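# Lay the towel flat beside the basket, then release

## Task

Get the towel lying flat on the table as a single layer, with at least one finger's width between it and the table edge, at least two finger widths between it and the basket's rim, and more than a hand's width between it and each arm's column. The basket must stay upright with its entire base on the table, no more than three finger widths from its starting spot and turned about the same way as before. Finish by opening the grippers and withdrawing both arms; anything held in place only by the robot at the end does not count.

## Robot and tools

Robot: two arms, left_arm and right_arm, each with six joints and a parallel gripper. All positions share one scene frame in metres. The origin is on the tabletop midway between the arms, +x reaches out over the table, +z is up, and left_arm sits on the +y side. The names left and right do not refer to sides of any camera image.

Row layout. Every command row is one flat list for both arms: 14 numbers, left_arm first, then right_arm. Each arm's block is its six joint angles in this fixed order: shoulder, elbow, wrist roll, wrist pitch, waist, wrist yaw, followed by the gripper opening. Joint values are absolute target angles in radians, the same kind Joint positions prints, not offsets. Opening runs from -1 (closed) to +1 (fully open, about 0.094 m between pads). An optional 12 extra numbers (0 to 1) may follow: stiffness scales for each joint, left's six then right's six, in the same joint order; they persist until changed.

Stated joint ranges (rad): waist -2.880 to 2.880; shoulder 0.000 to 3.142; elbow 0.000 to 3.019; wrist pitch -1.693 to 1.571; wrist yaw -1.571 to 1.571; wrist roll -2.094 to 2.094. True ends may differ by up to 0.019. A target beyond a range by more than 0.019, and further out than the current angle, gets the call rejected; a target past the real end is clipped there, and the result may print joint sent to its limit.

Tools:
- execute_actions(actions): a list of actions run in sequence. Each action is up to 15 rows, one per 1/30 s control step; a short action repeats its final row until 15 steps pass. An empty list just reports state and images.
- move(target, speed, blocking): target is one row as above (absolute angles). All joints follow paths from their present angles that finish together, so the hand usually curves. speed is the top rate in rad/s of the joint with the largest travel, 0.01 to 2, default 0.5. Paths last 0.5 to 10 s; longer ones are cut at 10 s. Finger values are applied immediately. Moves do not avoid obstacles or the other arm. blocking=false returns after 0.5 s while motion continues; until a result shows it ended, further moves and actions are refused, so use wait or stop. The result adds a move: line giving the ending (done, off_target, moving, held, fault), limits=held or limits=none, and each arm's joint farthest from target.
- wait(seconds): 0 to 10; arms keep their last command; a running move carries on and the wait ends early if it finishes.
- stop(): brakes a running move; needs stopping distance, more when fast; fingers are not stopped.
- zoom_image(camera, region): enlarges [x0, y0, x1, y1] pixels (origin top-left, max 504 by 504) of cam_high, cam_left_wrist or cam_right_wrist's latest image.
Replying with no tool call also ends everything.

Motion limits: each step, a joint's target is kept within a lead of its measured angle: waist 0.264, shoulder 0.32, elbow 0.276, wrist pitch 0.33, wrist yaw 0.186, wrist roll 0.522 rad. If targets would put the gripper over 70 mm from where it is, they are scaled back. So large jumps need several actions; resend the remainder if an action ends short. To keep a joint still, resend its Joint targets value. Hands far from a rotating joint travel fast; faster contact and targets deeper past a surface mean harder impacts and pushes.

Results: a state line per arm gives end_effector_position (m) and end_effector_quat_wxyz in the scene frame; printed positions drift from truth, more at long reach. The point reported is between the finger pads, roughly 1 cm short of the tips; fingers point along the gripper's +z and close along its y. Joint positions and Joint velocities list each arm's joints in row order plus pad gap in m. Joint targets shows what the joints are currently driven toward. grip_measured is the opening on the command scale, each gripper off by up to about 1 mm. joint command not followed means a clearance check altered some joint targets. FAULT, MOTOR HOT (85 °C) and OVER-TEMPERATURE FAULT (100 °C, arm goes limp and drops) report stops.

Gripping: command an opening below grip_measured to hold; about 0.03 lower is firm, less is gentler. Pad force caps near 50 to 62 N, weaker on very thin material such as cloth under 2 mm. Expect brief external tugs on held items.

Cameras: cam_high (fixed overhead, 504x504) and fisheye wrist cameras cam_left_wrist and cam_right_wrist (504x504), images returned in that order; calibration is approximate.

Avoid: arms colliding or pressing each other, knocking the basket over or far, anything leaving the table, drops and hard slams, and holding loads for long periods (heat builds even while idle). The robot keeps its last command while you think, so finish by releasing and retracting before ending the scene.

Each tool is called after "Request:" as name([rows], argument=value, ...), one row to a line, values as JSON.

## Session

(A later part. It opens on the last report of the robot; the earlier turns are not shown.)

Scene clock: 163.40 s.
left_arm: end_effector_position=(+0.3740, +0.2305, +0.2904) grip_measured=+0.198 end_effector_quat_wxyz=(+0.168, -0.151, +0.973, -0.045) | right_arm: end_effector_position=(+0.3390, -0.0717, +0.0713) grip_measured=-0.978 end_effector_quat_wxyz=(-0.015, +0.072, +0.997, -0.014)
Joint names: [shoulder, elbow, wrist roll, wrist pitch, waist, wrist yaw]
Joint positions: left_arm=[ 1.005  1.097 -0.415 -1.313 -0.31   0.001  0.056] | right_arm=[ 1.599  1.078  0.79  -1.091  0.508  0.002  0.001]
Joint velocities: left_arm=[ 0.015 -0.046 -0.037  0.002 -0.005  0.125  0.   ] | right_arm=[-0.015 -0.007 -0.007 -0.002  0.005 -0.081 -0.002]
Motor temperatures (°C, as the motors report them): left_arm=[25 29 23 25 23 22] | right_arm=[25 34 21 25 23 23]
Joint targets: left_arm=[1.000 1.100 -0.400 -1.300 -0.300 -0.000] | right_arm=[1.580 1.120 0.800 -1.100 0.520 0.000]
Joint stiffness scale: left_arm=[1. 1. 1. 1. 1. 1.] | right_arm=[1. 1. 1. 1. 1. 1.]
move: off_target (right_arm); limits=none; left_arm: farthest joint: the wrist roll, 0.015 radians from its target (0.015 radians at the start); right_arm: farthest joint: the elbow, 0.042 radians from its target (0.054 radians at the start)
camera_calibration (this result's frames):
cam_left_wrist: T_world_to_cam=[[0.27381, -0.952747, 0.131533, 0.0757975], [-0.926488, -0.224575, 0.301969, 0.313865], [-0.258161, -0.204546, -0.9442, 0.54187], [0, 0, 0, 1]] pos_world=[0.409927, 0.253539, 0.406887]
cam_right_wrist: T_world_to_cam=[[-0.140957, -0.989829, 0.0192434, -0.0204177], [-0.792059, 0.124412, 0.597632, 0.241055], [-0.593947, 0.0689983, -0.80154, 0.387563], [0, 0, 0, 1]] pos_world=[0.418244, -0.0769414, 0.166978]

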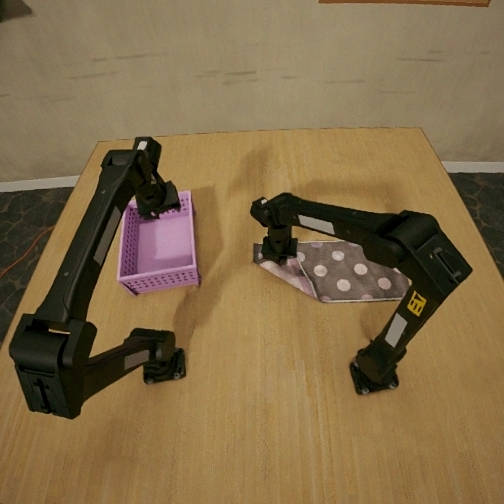

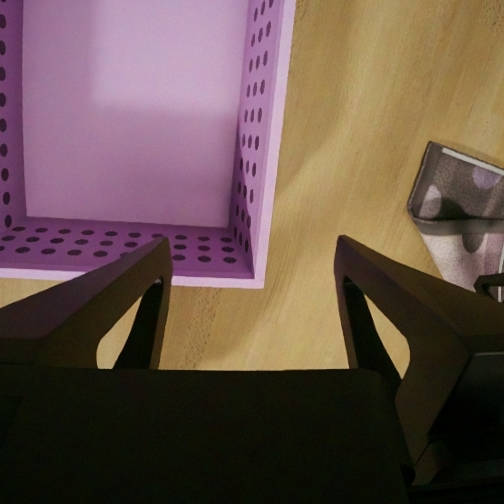

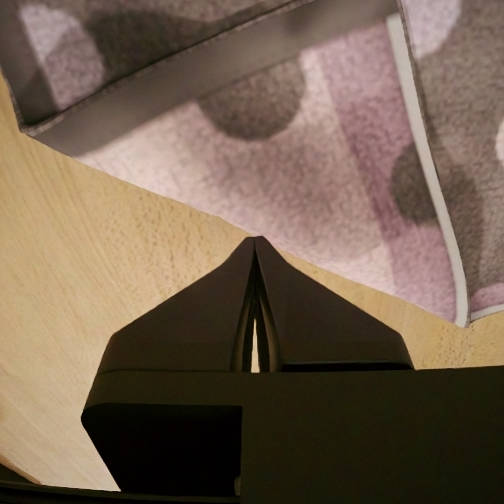

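Request:
move(target=[1.0,1.1,-0.4,-1.3,-0.3,0,0.2,1.7,1.17,1.17,-1.0,0.22,0,-0.4], speed=0.3)

Request:
move(target=[1.0,1.1,-0.4,-1.3,-0.3,0,0.2,1.78,1.1,1.17,-0.9,0.22,0,-0.4], speed=0.1)

Request:
move(target=[1.0,1.1,-0.4,-1.3,-0.3,0,0.2,1.62,0.97,1.45,-0.92,0.5,0,-0.4], speed=0.15)

Request:
move(target=[1.0,1.1,-0.4,-1.3,-0.3,0,0.2,1.57,1.02,1.7,-0.98,0.85,0,-0.4], speed=0.15)

Request:
move(target=[1.0,1.1,-0.4,-1.3,-0.3,0,0.2,0.8,0.8,1.7,-1.3,0.6,0,-0.4])

Scene clock: 171.20 s.
left_arm: end_effector_position=(+0.3740, +0.2305, +0.2904) grip_measured=+0.198 end_effector_quat_wxyz=(+0.168, -0.151, +0.973, -0.045) | right_arm: end_effector_position=(+0.4292, -0.1622, +0.0530) grip_measured=-0.402 end_effector_quat_wxyz=(+0.003, +0.387, +0.922, +0.002)
Joint names: [shoulder, elbow, wrist roll, wrist pitch, waist, wrist yaw]
Joint positions: left_arm=[ 1.005  1.097 -0.415 -1.313 -0.31   0.001  0.056] | right_arm=[ 1.68   1.127  1.16  -1.01   0.227  0.002  0.028]
Joint velocities: left_arm=[ 0.005  0.007 -0.022 -0.002 -0.005  0.007 -0.   ] | right_arm=[-0.005 -0.002 -0.022  0.017 -0.015  0.081 -0.001]
Motor temperatures (°C, as the motors report them): left_arm=[25 29 23 25 23 22] | right_arm=[25 34 21 25 23 23]
Joint targets: left_arm=[1.000 1.100 -0.400 -1.300 -0.300 -0.000] | right_arm=[1.700 1.170 1.170 -1.000 0.220 0.000]
Joint stiffness scale: left_arm=[1. 1. 1. 1. 1. 1.] | right_arm=[1. 1. 1. 1. 1. 1.]
move: off_target (right_arm); limits=none; left_arm: farthest joint: the wrist roll, 0.015 radians from its target (0.015 radians at the start); right_arm: farthest joint: the elbow, 0.043 radians from its target (0.092 radians at the start)
camera_calibration (this result's frames):
cam_left_wrist: T_world_to_cam=[[0.27381, -0.952747, 0.131533, 0.0757975], [-0.926488, -0.224575, 0.301969, 0.313865], [-0.258161, -0.204546, -0.9442, 0.54187], [0, 0, 0, 1]] pos_world=[0.409927, 0.253539, 0.406887]
cam_right_wrist: T_world_to_cam=[[-0.711631, -0.702349, -0.0169579, 0.196511], [-0.583271, 0.57718, 0.571539, 0.319912], [-0.391632, 0.416616, -0.820399, 0.403248], [0, 0, 0, 1]] pos_world=[0.484364, -0.214627, 0.151315]

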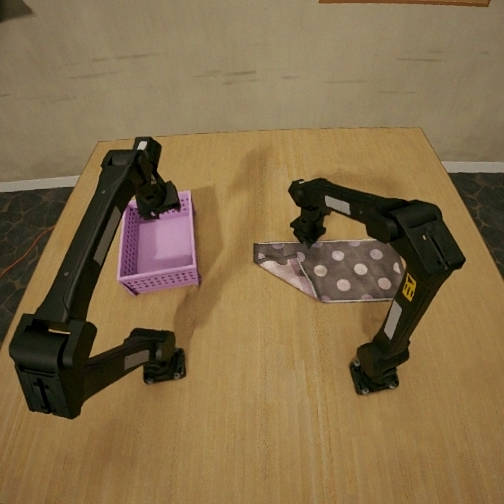

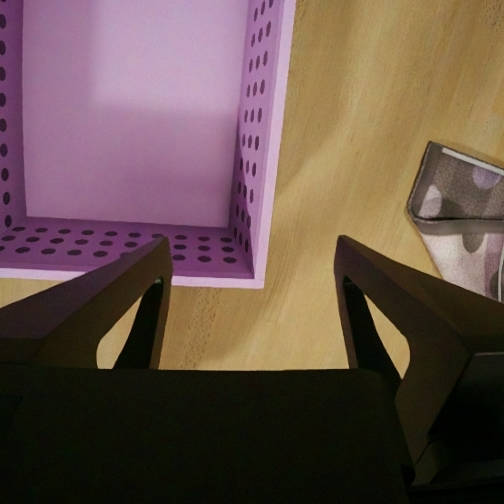

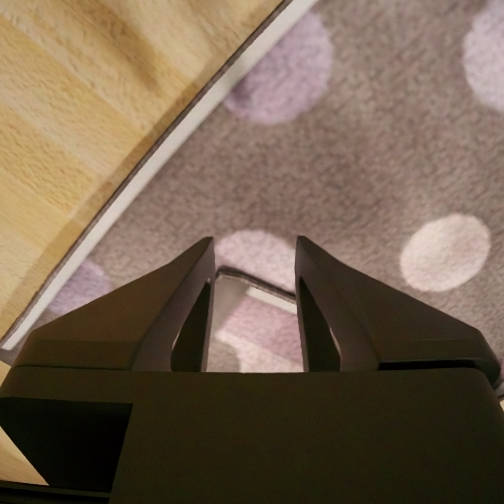

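Scene clock: 172.60 s.
left_arm: end_effector_position=(+0.3740, +0.2305, +0.2904) grip_measured=+0.198 end_effector_quat_wxyz=(+0.168, -0.151, +0.973, -0.045) | right_arm: end_effector_position=(+0.4347, -0.1601, +0.0178) grip_measured=-0.402 end_effector_quat_wxyz=(+0.005, +0.388, +0.922, +0.003)
Joint names: [shoulder, elbow, wrist roll, wrist pitch, waist, wrist yaw]
Joint positions: left_arm=[ 1.005  1.097 -0.415 -1.313 -0.31   0.001  0.056] | right_arm=[ 1.744  1.104  1.161 -0.918  0.227  0.002  0.028]
Joint velocities: left_arm=[-0.005 -0.007  0.037  0.007 -0.005  0.037 -0.001] | right_arm=[-0.015  0.017  0.066 -0.002  0.005 -0.037  0.   ]
Motor temperatures (°C, as the motors report them): left_arm=[25 29 23 25 23 22] | right_arm=[25 34 21 25 23 23]
Joint targets: left_arm=[1.000 1.100 -0.400 -1.300 -0.300 -0.000] | right_arm=[1.780 1.100 1.170 -0.900 0.220 -0.000]
Joint stiffness scale: left_arm=[1. 1. 1. 1. 1. 1.] | right_arm=[1. 1. 1. 1. 1. 1.]
move: off_target (right_arm); limits=none; left_arm: farthest joint: the wrist roll, 0.015 radians from its target (0.015 radians at the start); right_arm: farthest joint: the shoulder, 0.036 radians from its target (0.100 radians at the start)
camera_calibration (this result's frames):
cam_left_wrist: T_world_to_cam=[[0.27381, -0.952747, 0.131533, 0.0757975], [-0.926488, -0.224575, 0.301969, 0.313865], [-0.258161, -0.204546, -0.9442, 0.54187], [0, 0, 0, 1]] pos_world=[0.409927, 0.253539, 0.406887]
cam_right_wrist: T_world_to_cam=[[-0.712078, -0.701771, -0.0215023, 0.201744], [-0.585475, 0.576613, 0.569857, 0.342948], [-0.387511, 0.418372, -0.821462, 0.374178], [0, 0, 0, 1]] pos_world=[0.489443, -0.212716, 0.116279]

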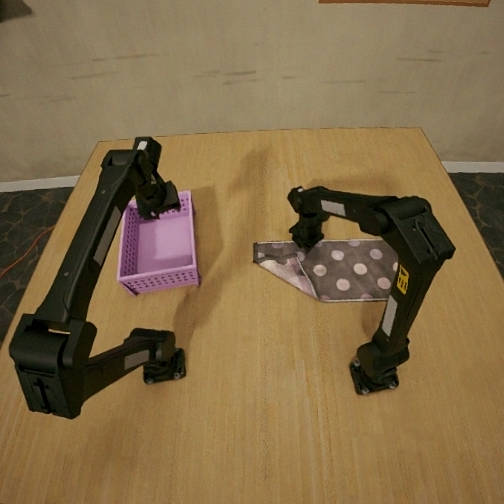

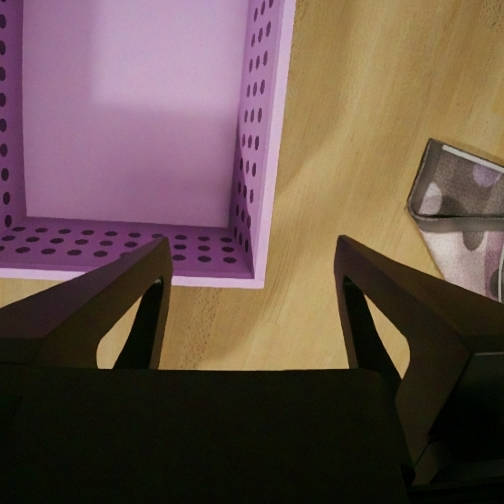

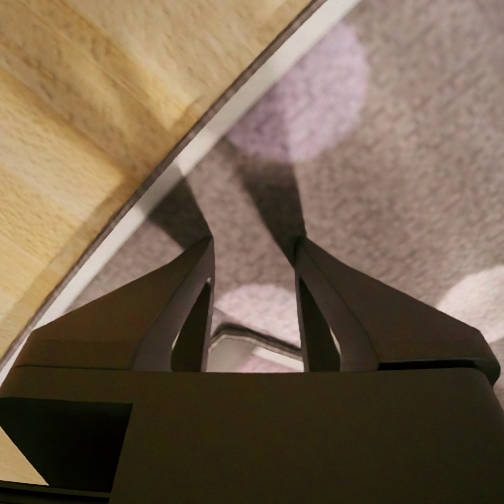

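Scene clock: 175.10 s.
left_arm: end_effector_position=(+0.3740, +0.2305, +0.2904) grip_measured=+0.198 end_effector_quat_wxyz=(+0.168, -0.151, +0.973, -0.045) | right_arm: end_effector_position=(+0.3344, -0.0851, +0.0192) grip_measured=-0.402 end_effector_quat_wxyz=(-0.005, +0.396, +0.918, -0.010)
Joint names: [shoulder, elbow, wrist roll, wrist pitch, waist, wrist yaw]
Joint positions: left_arm=[ 1.005  1.097 -0.415 -1.313 -0.31   0.001  0.056] | right_arm=[ 1.643  0.969  1.44  -0.918  0.488  0.002  0.028]
Joint velocities: left_arm=[-0.024 -0.002 -0.007  0.002 -0.005 -0.037 -0.   ] | right_arm=[-0.005 -0.012  0.037  0.007 -0.005 -0.051 -0.001]
Motor temperatures (°C, as the motors report them): left_arm=[25 29 23 25 23 22] | right_arm=[25 34 21 25 23 23]
Joint targets: left_arm=[1.000 1.100 -0.400 -1.300 -0.300 0.000] | right_arm=[1.620 0.970 1.450 -0.920 0.500 0.000]
Joint stiffness scale: left_arm=[1. 1. 1. 1. 1. 1.] | right_arm=[1. 1. 1. 1. 1. 1.]
move: off_target (right_arm); limits=none; left_arm: farthest joint: the wrist roll, 0.015 radians from its target (0.015 radians at the start); right_arm: farthest joint: the shoulder, 0.023 radians from its target (0.124 radians at the start)
camera_calibration (this result's frames):
cam_left_wrist: T_world_to_cam=[[0.27381, -0.952747, 0.131533, 0.0757975], [-0.926488, -0.224575, 0.301969, 0.313865], [-0.258161, -0.204546, -0.9442, 0.54187], [0, 0, 0, 1]] pos_world=[0.409927, 0.253539, 0.406887]
cam_right_wrist: T_world_to_cam=[[-0.72499, -0.688683, 0.0102561, 0.187727], [-0.558606, 0.596636, 0.576182, 0.232759], [-0.402926, 0.411997, -0.817257, 0.309645], [0, 0, 0, 1]] pos_world=[0.390885, -0.137161, 0.117023]

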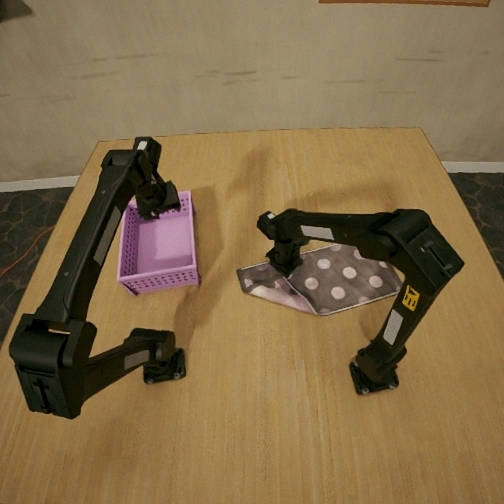

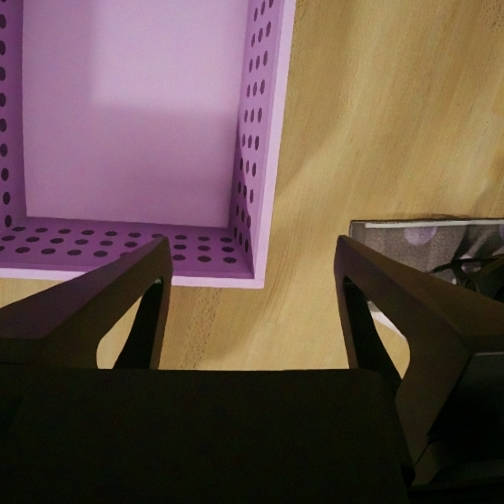

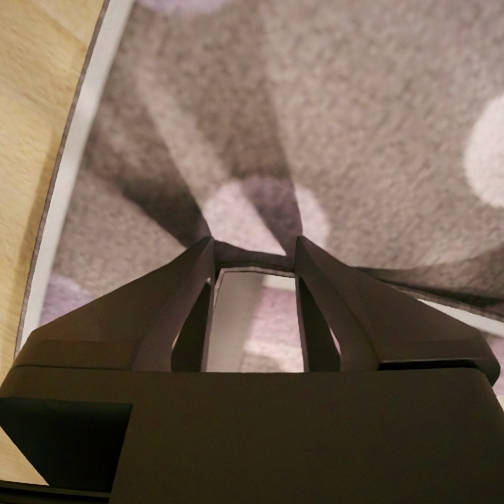

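Scene clock: 178.03 s.
left_arm: end_effector_position=(+0.3740, +0.2305, +0.2904) grip_measured=+0.198 end_effector_quat_wxyz=(+0.168, -0.151, +0.973, -0.045) | right_arm: end_effector_position=(+0.2301, +0.0120, +0.0421) grip_measured=-0.402 end_effector_quat_wxyz=(-0.001, +0.349, +0.937, -0.007)
Joint names: [shoulder, elbow, wrist roll, wrist pitch, waist, wrist yaw]
Joint positions: left_arm=[ 1.005  1.097 -0.415 -1.313 -0.31   0.001  0.056] | right_arm=[ 1.592  0.979  1.69  -0.971  0.839  0.002  0.028]
Joint velocities: left_arm=[ 0.005 -0.012 -0.095 -0.017 -0.005 -0.022  0.   ] | right_arm=[-0.005 -0.027 -0.066  0.007 -0.005  0.007  0.001]
Motor temperatures (°C, as the motors report them): left_arm=[25 29 23 25 23 22] | right_arm=[25 34 21 25 23 23]
Joint targets: left_arm=[1.000 1.100 -0.400 -1.300 -0.300 -0.000] | right_arm=[1.570 1.020 1.700 -0.980 0.850 -0.000]
Joint stiffness scale: left_arm=[1. 1. 1. 1. 1. 1.] | right_arm=[1. 1. 1. 1. 1. 1.]
move: off_target (right_arm); limits=none; left_arm: farthest joint: the wrist roll, 0.015 radians from its target (0.015 radians at the start); right_arm: farthest joint: the elbow, 0.041 radians from its target (0.051 radians at the start)
camera_calibration (this result's frames):
cam_left_wrist: T_world_to_cam=[[0.27381, -0.952747, 0.131533, 0.0757975], [-0.926488, -0.224575, 0.301969, 0.313865], [-0.258161, -0.204546, -0.9442, 0.54187], [0, 0, 0, 1]] pos_world=[0.409927, 0.253539, 0.406887]
cam_right_wrist: T_world_to_cam=[[-0.652103, -0.758128, 0.0017989, 0.163219], [-0.620866, 0.535395, 0.572606, 0.118625], [-0.435072, 0.372281, -0.819829, 0.254269], [0, 0, 0, 1]] pos_world=[0.290711, -0.0344296, 0.140238]

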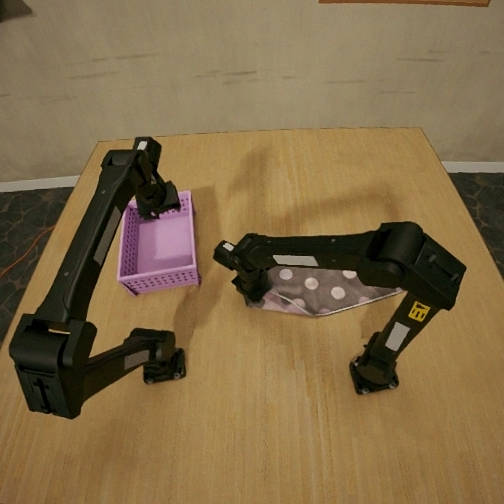

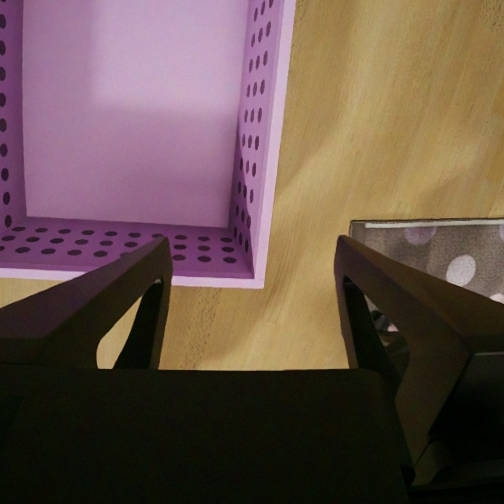

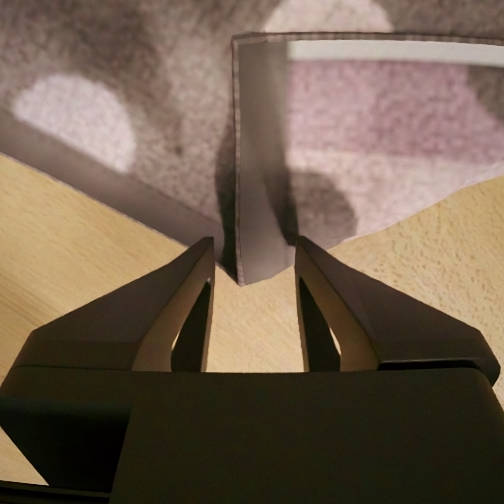

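Scene clock: 180.03 s.
left_arm: end_effector_position=(+0.3740, +0.2305, +0.2904) grip_measured=+0.198 end_effector_quat_wxyz=(+0.168, -0.151, +0.973, -0.045) | right_arm: end_effector_position=(+0.1888, -0.1506, +0.2127) grip_measured=-0.401 end_effector_quat_wxyz=(+0.049, +0.448, +0.883, +0.130)
Joint names: [shoulder, elbow, wrist roll, wrist pitch, waist, wrist yaw]
Joint positions: left_arm=[ 1.005  1.097 -0.415 -1.313 -0.31   0.001  0.056] | right_arm=[ 0.798  0.798  1.691 -1.292  0.614  0.002  0.028]
Joint velocities: left_arm=[-0.005 -0.022 -0.037 -0.012 -0.015 -0.037 -0.001] | right_arm=[-0.015 -0.017  0.007  0.017 -0.005  0.022 -0.   ]
Motor temperatures (°C, as the motors report them): left_arm=[25 29 23 25 23 22] | right_arm=[25 34 21 25 23 23]
Joint targets: left_arm=[1.000 1.100 -0.400 -1.300 -0.300 0.000] | right_arm=[0.800 0.800 1.700 -1.300 0.600 0.000]
Joint stiffness scale: left_arm=[1. 1. 1. 1. 1. 1.] | right_arm=[1. 1. 1. 1. 1. 1.]
move: done; limits=none; left_arm: farthest joint: the wrist roll, 0.015 radians from its target (0.015 radians at the start); right_arm: farthest joint: the waist, 0.014 radians from its target (0.239 radians at the start)
camera_calibration (this result's frames):
cam_left_wrist: T_world_to_cam=[[0.27381, -0.952747, 0.131533, 0.0757975], [-0.926488, -0.224575, 0.301969, 0.313865], [-0.258161, -0.204546, -0.9442, 0.54187], [0, 0, 0, 1]] pos_world=[0.409927, 0.253539, 0.406887]
cam_right_wrist: T_world_to_cam=[[-0.774557, -0.565144, -0.284032, 0.125703], [-0.609023, 0.545154, 0.576106, 0.0807951], [-0.170741, 0.619209, -0.766438, 0.412625], [0, 0, 0, 1]] pos_world=[0.217023, -0.228506, 0.305409]

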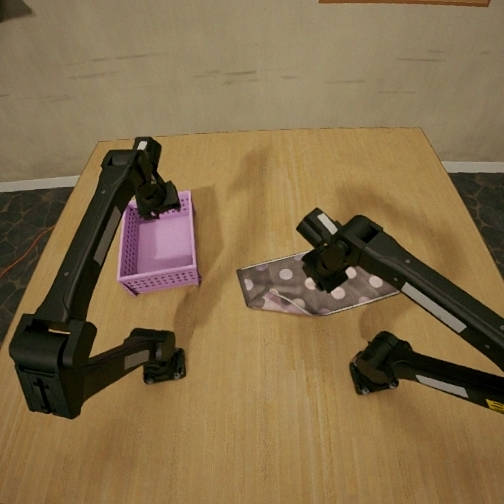

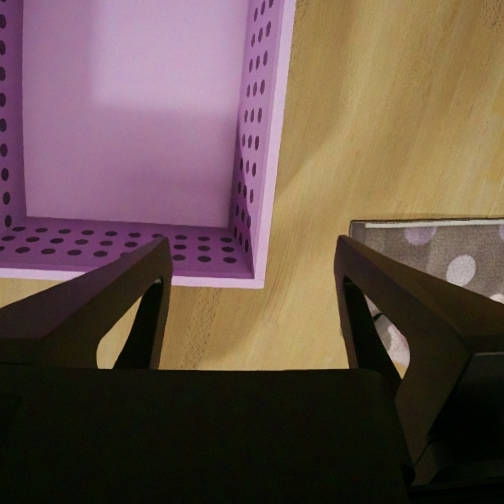

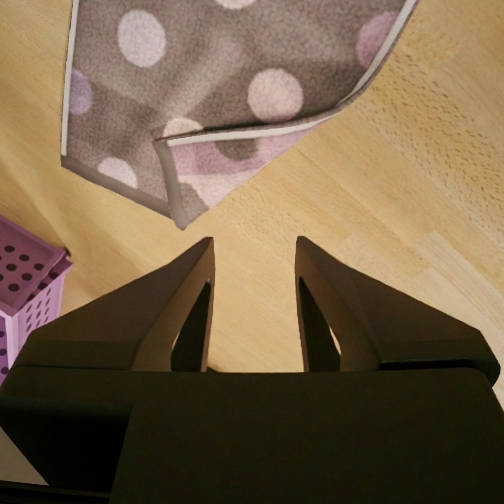

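Request:
move(target=[1.0,1.1,-0.4,-1.3,0,0,0.2,1.62,1.1,0.77,-1.0,0.625,0,-0.5])

Request:
move(target=[1.0,1.1,-0.4,-1.3,0,0,0.2,1.705,1.03,0.77,-0.9,0.625,0,-0.5], speed=0.1)

Request:
move(target=[1.0,1.1,-0.4,-1.3,0,0,0.2,1.57,0.92,0.98,-0.9,0.83,0,-0.5], speed=0.15)

Request:
move(target=[1.0,1.1,-0.4,-1.3,0,0,0.2,1.495,0.84,1.2,-0.9,1.07,0,-0.5], speed=0.15)

Request:
move(target=[1.0,1.1,-0.4,-1.3,0,0,0.2,0.7,0.7,1.2,-1.3,1.0,0,-0.5])

Scene clock: 188.57 s.
left_arm: end_effector_position=(+0.3701, +0.3313, +0.2904) grip_measured=+0.198 end_effector_quat_wxyz=(+0.172, -0.293, +0.940, -0.020) | right_arm: end_effector_position=(+0.3171, -0.0306, +0.0585) grip_measured=-0.498 end_effector_quat_wxyz=(+0.003, +0.014, +1.000, +0.001)
Joint names: [shoulder, elbow, wrist roll, wrist pitch, waist, wrist yaw]
Joint positions: left_arm=[ 1.005  1.097 -0.415 -1.313 -0.013  0.001  0.056] | right_arm=[ 1.613  1.057  0.78  -1.01   0.614  0.002  0.024]
Joint velocities: left_arm=[ 0.005  0.002 -0.051  0.007  0.015  0.007 -0.001] | right_arm=[ 0.005 -0.002  0.022 -0.007 -0.005  0.066 -0.   ]
Motor temperatures (°C, as the motors report them): left_arm=[25 29 23 25 23 22] | right_arm=[24 34 21 25 23 23]
Joint targets: left_arm=[1.000 1.100 -0.400 -1.300 0.000 -0.000] | right_arm=[1.620 1.100 0.770 -1.000 0.625 -0.000]
Joint stiffness scale: left_arm=[1. 1. 1. 1. 1. 1.] | right_arm=[1. 1. 1. 1. 1. 1.]
move: off_target (right_arm); limits=none; left_arm: farthest joint: the wrist roll, 0.015 radians from its target (0.015 radians at the start); right_arm: farthest joint: the elbow, 0.043 radians from its target (0.302 radians at the start)
camera_calibration (this result's frames):
cam_left_wrist: T_world_to_cam=[[0.540788, -0.830812, 0.131533, 0.0336735], [-0.820121, -0.486022, 0.301969, 0.380147], [-0.186951, -0.271173, -0.9442, 0.5572], [0, 0, 0, 1]] pos_world=[0.397726, 0.363834, 0.406887]
cam_right_wrist: T_world_to_cam=[[-0.024816, -0.999606, -0.0131154, -0.017857], [-0.820535, 0.0128726, 0.571452, 0.233402], [-0.571058, 0.0249428, -0.820531, 0.353929], [0, 0, 0, 1]] pos_world=[0.393186, -0.0296825, 0.156797]

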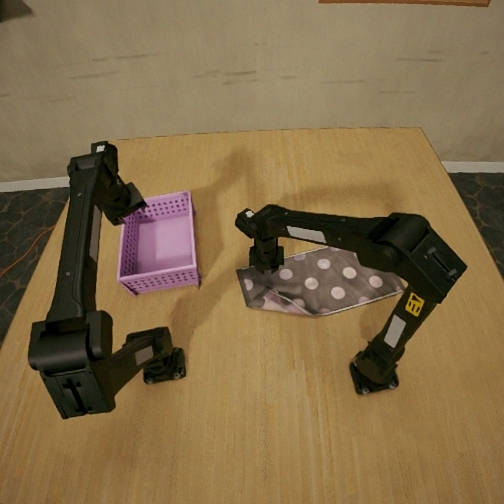

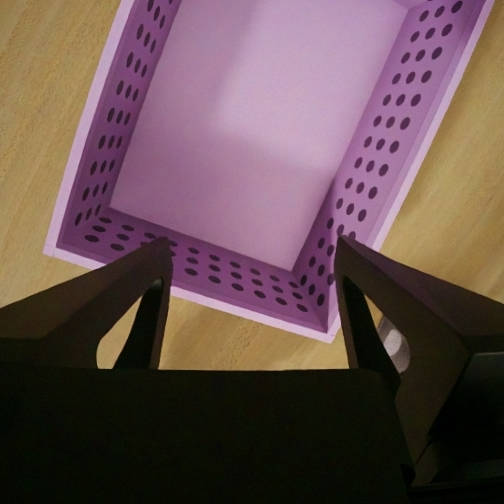

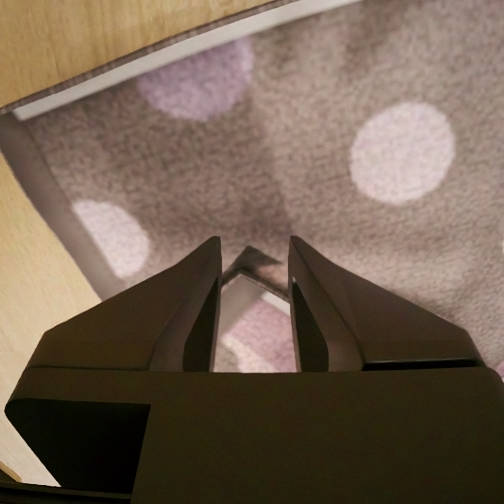

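Scene clock: 190.00 s.
left_arm: end_effector_position=(+0.3701, +0.3313, +0.2904) grip_measured=+0.198 end_effector_quat_wxyz=(+0.172, -0.293, +0.940, -0.020) | right_arm: end_effector_position=(+0.3203, -0.0277, +0.0194) grip_measured=-0.498 end_effector_quat_wxyz=(+0.001, +0.014, +1.000, -0.000)
Joint names: [shoulder, elbow, wrist roll, wrist pitch, waist, wrist yaw]
Joint positions: left_arm=[ 1.005  1.097 -0.415 -1.313 -0.013  0.001  0.056] | right_arm=[ 1.687  1.029  0.78  -0.911  0.614  0.002  0.024]
Joint velocities: left_arm=[ 0.005  0.007  0.037  0.012 -0.005  0.022 -0.   ] | right_arm=[-0.005  0.007 -0.007 -0.002 -0.005 -0.022 -0.001]
Motor temperatures (°C, as the motors report them): left_arm=[25 29 23 25 23 22] | right_arm=[24 34 21 25 23 23]
Joint targets: left_arm=[1.000 1.100 -0.400 -1.300 0.000 -0.000] | right_arm=[1.705 1.030 0.770 -0.900 0.625 -0.000]
Joint stiffness scale: left_arm=[1. 1. 1. 1. 1. 1.] | right_arm=[1. 1. 1. 1. 1. 1.]
move: done; limits=none; left_arm: farthest joint: the wrist roll, 0.015 radians from its target (0.015 radians at the start); right_arm: farthest joint: the shoulder, 0.018 radians from its target (0.092 radians at the start)
camera_calibration (this result's frames):
cam_left_wrist: T_world_to_cam=[[0.540788, -0.830812, 0.131533, 0.0336735], [-0.820121, -0.486022, 0.301969, 0.380147], [-0.186951, -0.271173, -0.9442, 0.5572], [0, 0, 0, 1]] pos_world=[0.397726, 0.363834, 0.406887]
cam_right_wrist: T_world_to_cam=[[-0.0244645, -0.999643, -0.010708, -0.0154731], [-0.819104, 0.0139032, 0.573476, 0.257871], [-0.573123, 0.0228008, -0.819152, 0.324141], [0, 0, 0, 1]] pos_world=[0.396618, -0.0264435, 0.117472]

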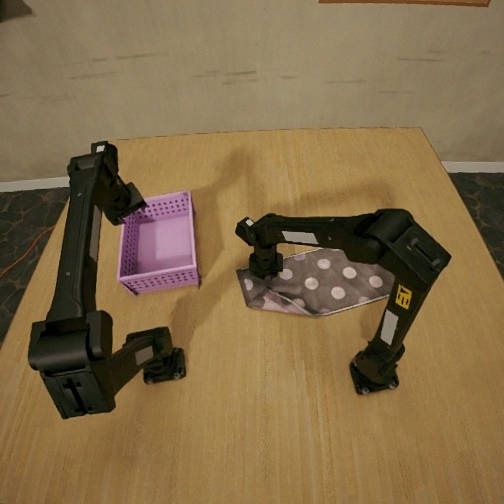

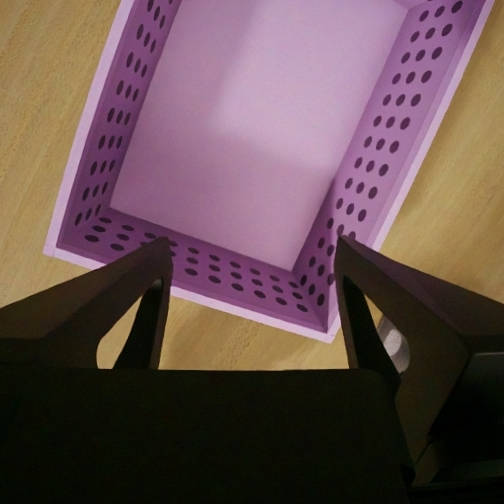

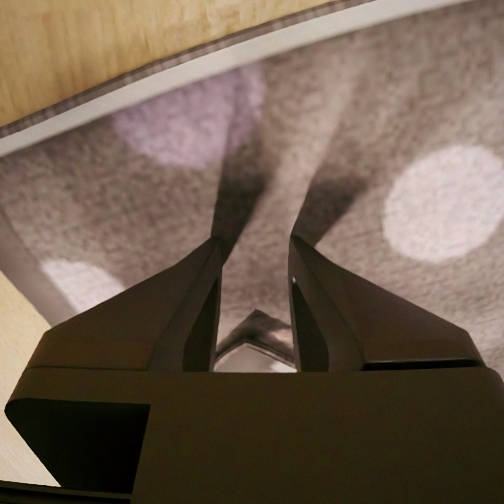

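Scene clock: 192.00 s.
left_arm: end_effector_position=(+0.3701, +0.3313, +0.2904) grip_measured=+0.198 end_effector_quat_wxyz=(+0.172, -0.293, +0.940, -0.020) | right_arm: end_effector_position=(+0.2293, -0.0038, +0.0242) grip_measured=-0.499 end_effector_quat_wxyz=(-0.003, +0.007, +1.000, -0.006)
Joint names: [shoulder, elbow, wrist roll, wrist pitch, waist, wrist yaw]
Joint positions: left_arm=[ 1.005  1.097 -0.415 -1.313 -0.013  0.001  0.056] | right_arm=[ 1.591  0.919  0.97  -0.911  0.818  0.002  0.024]
Joint velocities: left_arm=[-0.005  0.002 -0.037  0.002 -0.015 -0.007 -0.   ] | right_arm=[ 0.005 -0.002 -0.037 -0.007 -0.005  0.007  0.   ]
Motor temperatures (°C, as the motors report them): left_arm=[25 29 23 25 23 22] | right_arm=[24 34 21 25 23 23]
Joint targets: left_arm=[1.000 1.100 -0.400 -1.300 -0.000 0.000] | right_arm=[1.570 0.920 0.980 -0.900 0.830 0.000]
Joint stiffness scale: left_arm=[1. 1. 1. 1. 1. 1.] | right_arm=[1. 1. 1. 1. 1. 1.]
move: off_target (right_arm); limits=none; left_arm: farthest joint: the wrist roll, 0.015 radians from its target (0.015 radians at the start); right_arm: farthest joint: the shoulder, 0.021 radians from its target (0.117 radians at the start)
camera_calibration (this result's frames):
cam_left_wrist: T_world_to_cam=[[0.540788, -0.830812, 0.131533, 0.0336735], [-0.820121, -0.486022, 0.301969, 0.380147], [-0.186951, -0.271173, -0.9442, 0.5572], [0, 0, 0, 1]] pos_world=[0.397726, 0.363834, 0.406887]
cam_right_wrist: T_world_to_cam=[[-0.0111587, -0.999938, 0.0000881871, 0.00291727], [-0.814677, 0.00914244, 0.579842, 0.179045], [-0.579807, 0.00639844, -0.814729, 0.276749], [0, 0, 0, 1]] pos_world=[0.306357, -0.000490578, 0.121657]

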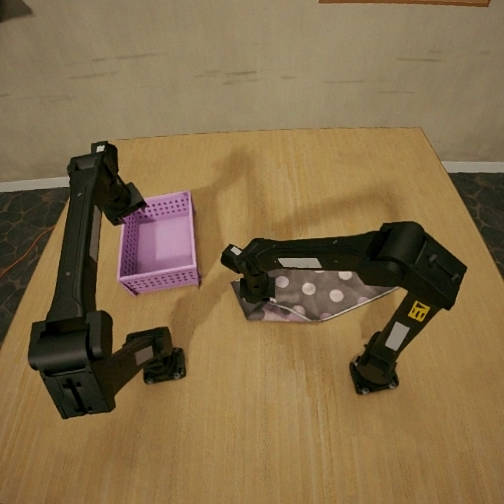

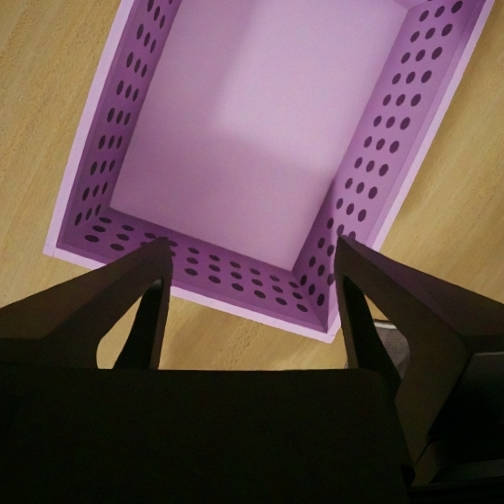

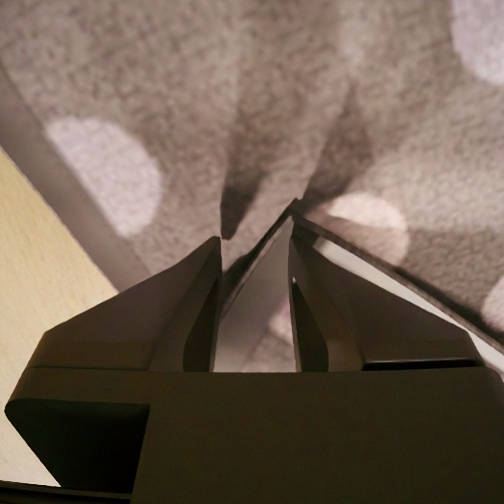

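Scene clock: 194.23 s.
left_arm: end_effector_position=(+0.3701, +0.3313, +0.2904) grip_measured=+0.198 end_effector_quat_wxyz=(+0.172, -0.293, +0.940, -0.020) | right_arm: end_effector_position=(+0.1354, +0.0125, +0.0276) grip_measured=-0.499 end_effector_quat_wxyz=(-0.002, -0.003, +1.000, -0.008)
Joint names: [shoulder, elbow, wrist roll, wrist pitch, waist, wrist yaw]
Joint positions: left_arm=[ 1.005  1.097 -0.415 -1.313 -0.013  0.001  0.056] | right_arm=[ 1.516  0.84   1.19  -0.911  1.058  0.002  0.024]
Joint velocities: left_arm=[ 0.005 -0.007  0.022 -0.007 -0.005  0.037 -0.   ] | right_arm=[ 0.005 -0.002 -0.037  0.002  0.005  0.051 -0.   ]
Motor temperatures (°C, as the motors report them): left_arm=[25 29 23 25 23 22] | right_arm=[24 33 21 25 23 23]
Joint targets: left_arm=[1.000 1.100 -0.400 -1.300 0.000 0.000] | right_arm=[1.495 0.840 1.200 -0.900 1.070 -0.000]
Joint stiffness scale: left_arm=[1. 1. 1. 1. 1. 1.] | right_arm=[1. 1. 1. 1. 1. 1.]
move: off_target (right_arm); limits=none; left_arm: farthest joint: the wrist roll, 0.015 radians from its target (0.015 radians at the start); right_arm: farthest joint: the shoulder, 0.021 radians from its target (0.096 radians at the start)
camera_calibration (this result's frames):
cam_left_wrist: T_world_to_cam=[[0.540788, -0.830812, 0.131533, 0.0336735], [-0.820121, -0.486022, 0.301969, 0.380147], [-0.186951, -0.271173, -0.9442, 0.5572], [0, 0, 0, 1]] pos_world=[0.397726, 0.363834, 0.406887]
cam_right_wrist: T_world_to_cam=[[0.00869758, -0.999951, 0.00482321, 0.015352], [-0.815309, -0.00429874, 0.57901, 0.100707], [-0.578961, -0.00896839, -0.815306, 0.22507], [0, 0, 0, 1]] pos_world=[0.212281, 0.0178026, 0.125116]

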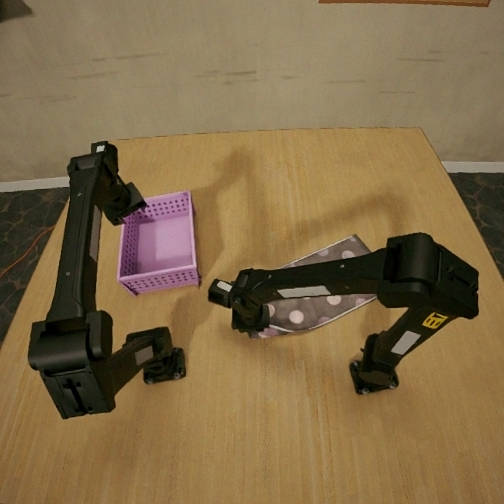

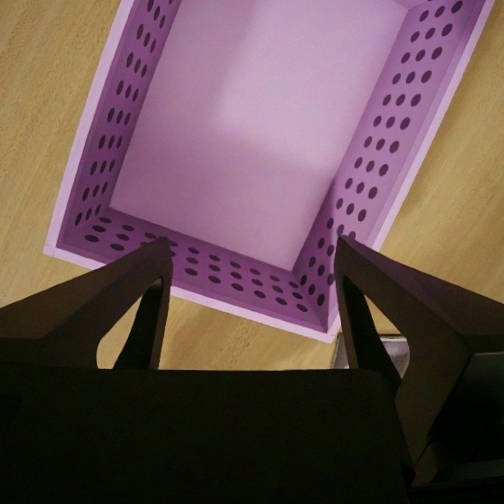

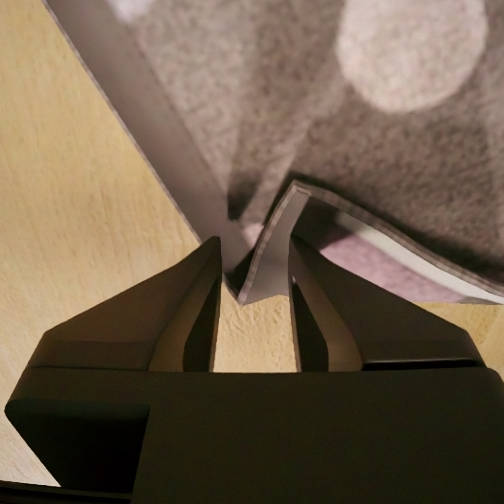

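Scene clock: 196.27 s.
left_arm: end_effector_position=(+0.3701, +0.3313, +0.2904) grip_measured=+0.198 end_effector_quat_wxyz=(+0.172, -0.293, +0.940, -0.020) | right_arm: end_effector_position=(+0.0934, -0.1193, +0.1894) grip_measured=-0.499 end_effector_quat_wxyz=(+0.055, +0.019, +0.990, +0.127)
Joint names: [shoulder, elbow, wrist roll, wrist pitch, waist, wrist yaw]
Joint positions: left_arm=[ 1.005  1.097 -0.415 -1.313 -0.013  0.001  0.056] | right_arm=[ 0.699  0.698  1.191 -1.292  1.016  0.002  0.024]
Joint velocities: left_arm=[ 0.005 -0.017  0.022 -0.007  0.005  0.022 -0.001] | right_arm=[-0.015 -0.022  0.022  0.007 -0.015  0.051 -0.   ]
Motor temperatures (°C, as the motors report them): left_arm=[25 30 23 25 23 22] | right_arm=[24 33 21 25 23 23]
Joint targets: left_arm=[1.000 1.100 -0.400 -1.300 -0.000 -0.000] | right_arm=[0.700 0.700 1.200 -1.300 1.000 -0.000]
Joint stiffness scale: left_arm=[1. 1. 1. 1. 1. 1.] | right_arm=[1. 1. 1. 1. 1. 1.]
move: done; limits=none; left_arm: farthest joint: the wrist roll, 0.015 radians from its target (0.015 radians at the start); right_arm: farthest joint: the waist, 0.016 radians from its target (0.058 radians at the start)
camera_calibration (this result's frames):
cam_left_wrist: T_world_to_cam=[[0.540788, -0.830812, 0.131533, 0.0336735], [-0.820121, -0.486022, 0.301969, 0.380147], [-0.186951, -0.271173, -0.9442, 0.5572], [0, 0, 0, 1]] pos_world=[0.397726, 0.363834, 0.406887]
cam_right_wrist: T_world_to_cam=[[-0.0184085, -0.964186, -0.264588, -0.0590311], [-0.877585, -0.111217, 0.466342, -0.0133253], [-0.479067, 0.240783, -0.844108, 0.357453], [0, 0, 0, 1]] pos_world=[0.158463, -0.144468, 0.292324]

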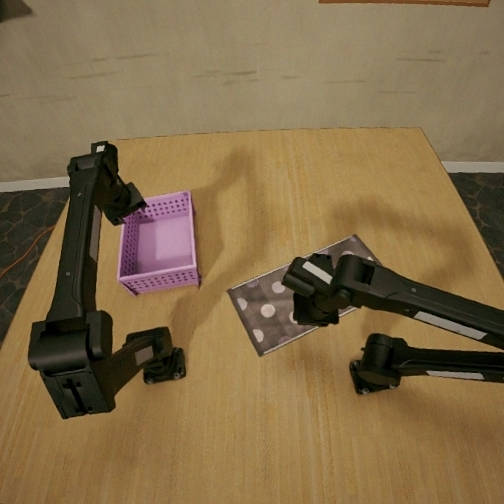

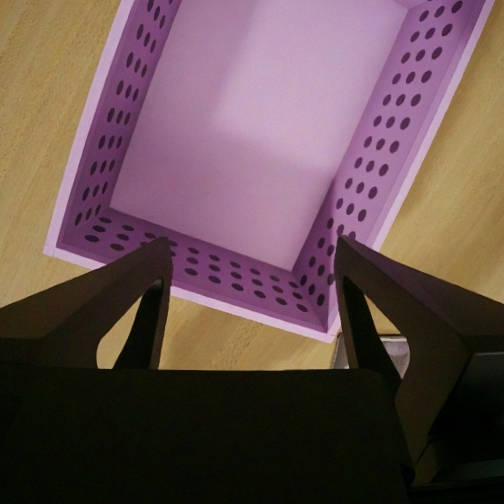

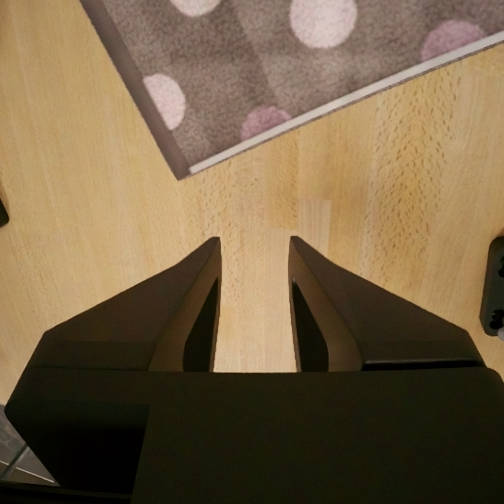

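Popped open.

Request:
move(target=[1.0,1.1,-0.4,-1.3,0,0,0.2,0.7,0.9,0,-1.3,-0.9,0,1], speed=1)

Scene clock: 200.53 s.
left_arm: end_effector_position=(+0.3701, +0.3313, +0.2904) grip_measured=+0.198 end_effector_quat_wxyz=(+0.172, -0.293, +0.940, -0.020) | right_arm: end_effector_position=(+0.1868, -0.5003, +0.2595) grip_measured=+1.000 end_effector_quat_wxyz=(+0.198, +0.365, +0.906, -0.079)
Joint names: [shoulder, elbow, wrist roll, wrist pitch, waist, wrist yaw]
Joint positions: left_arm=[ 1.005  1.097 -0.415 -1.313 -0.013  0.001  0.056] | right_arm=[ 0.699  0.849  0.01  -1.292 -0.893  0.002  0.094]
Joint velocities: left_arm=[-0.015  0.017 -0.022  0.002 -0.015  0.037 -0.001] | right_arm=[-0.024  0.002  0.095  0.007  0.005 -0.051  0.   ]
Motor temperatures (°C, as the motors report them): left_arm=[25 30 23 25 23 22] | right_arm=[24 34 21 25 23 23]
Joint targets: left_arm=[1.000 1.100 -0.400 -1.300 0.000 0.000] | right_arm=[0.700 0.900 -0.000 -1.300 -0.900 -0.000]
Joint stiffness scale: left_arm=[1. 1. 1. 1. 1. 1.] | right_arm=[1. 1. 1. 1. 1. 1.]
move: off_target (right_arm); limits=none; left_arm: farthest joint: the wrist roll, 0.015 radians from its target (0.015 radians at the start); right_arm: farthest joint: the elbow, 0.051 radians from its target (0.202 radians at the start)
camera_calibration (this result's frames):
cam_left_wrist: T_world_to_cam=[[0.540788, -0.830812, 0.131533, 0.0336735], [-0.820121, -0.486022, 0.301969, 0.380147], [-0.186951, -0.271173, -0.9442, 0.5572], [0, 0, 0, 1]] pos_world=[0.397726, 0.363834, 0.406887]
cam_right_wrist: T_world_to_cam=[[-0.687377, -0.726219, -0.0109292, -0.227964], [-0.715301, 0.674281, 0.183547, 0.429643], [-0.125926, 0.133984, -0.98295, 0.469764], [0, 0, 0, 1]] pos_world=[0.209783, -0.518192, 0.380403]

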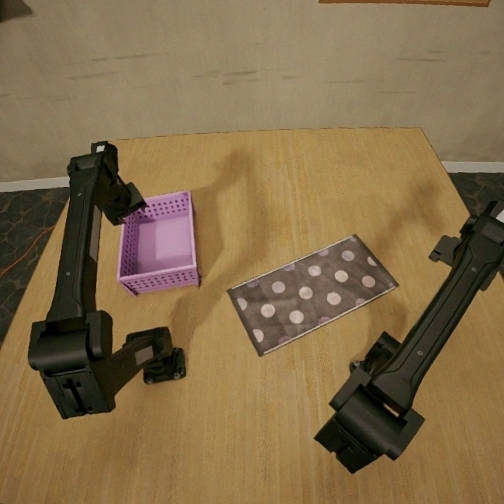

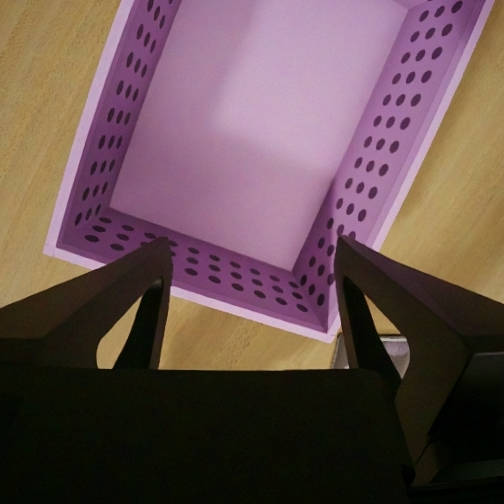

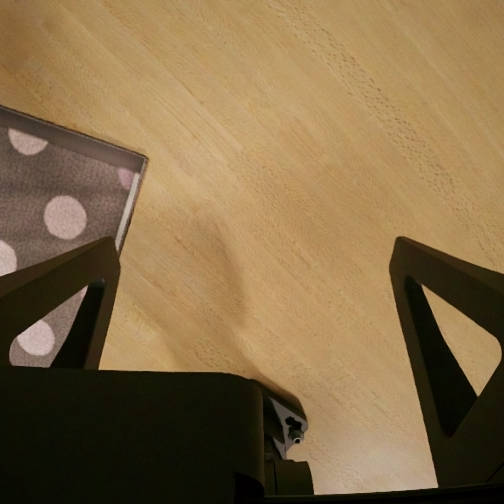

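Request:
finished_scene(scene=1)

The scene is finished: the task was done.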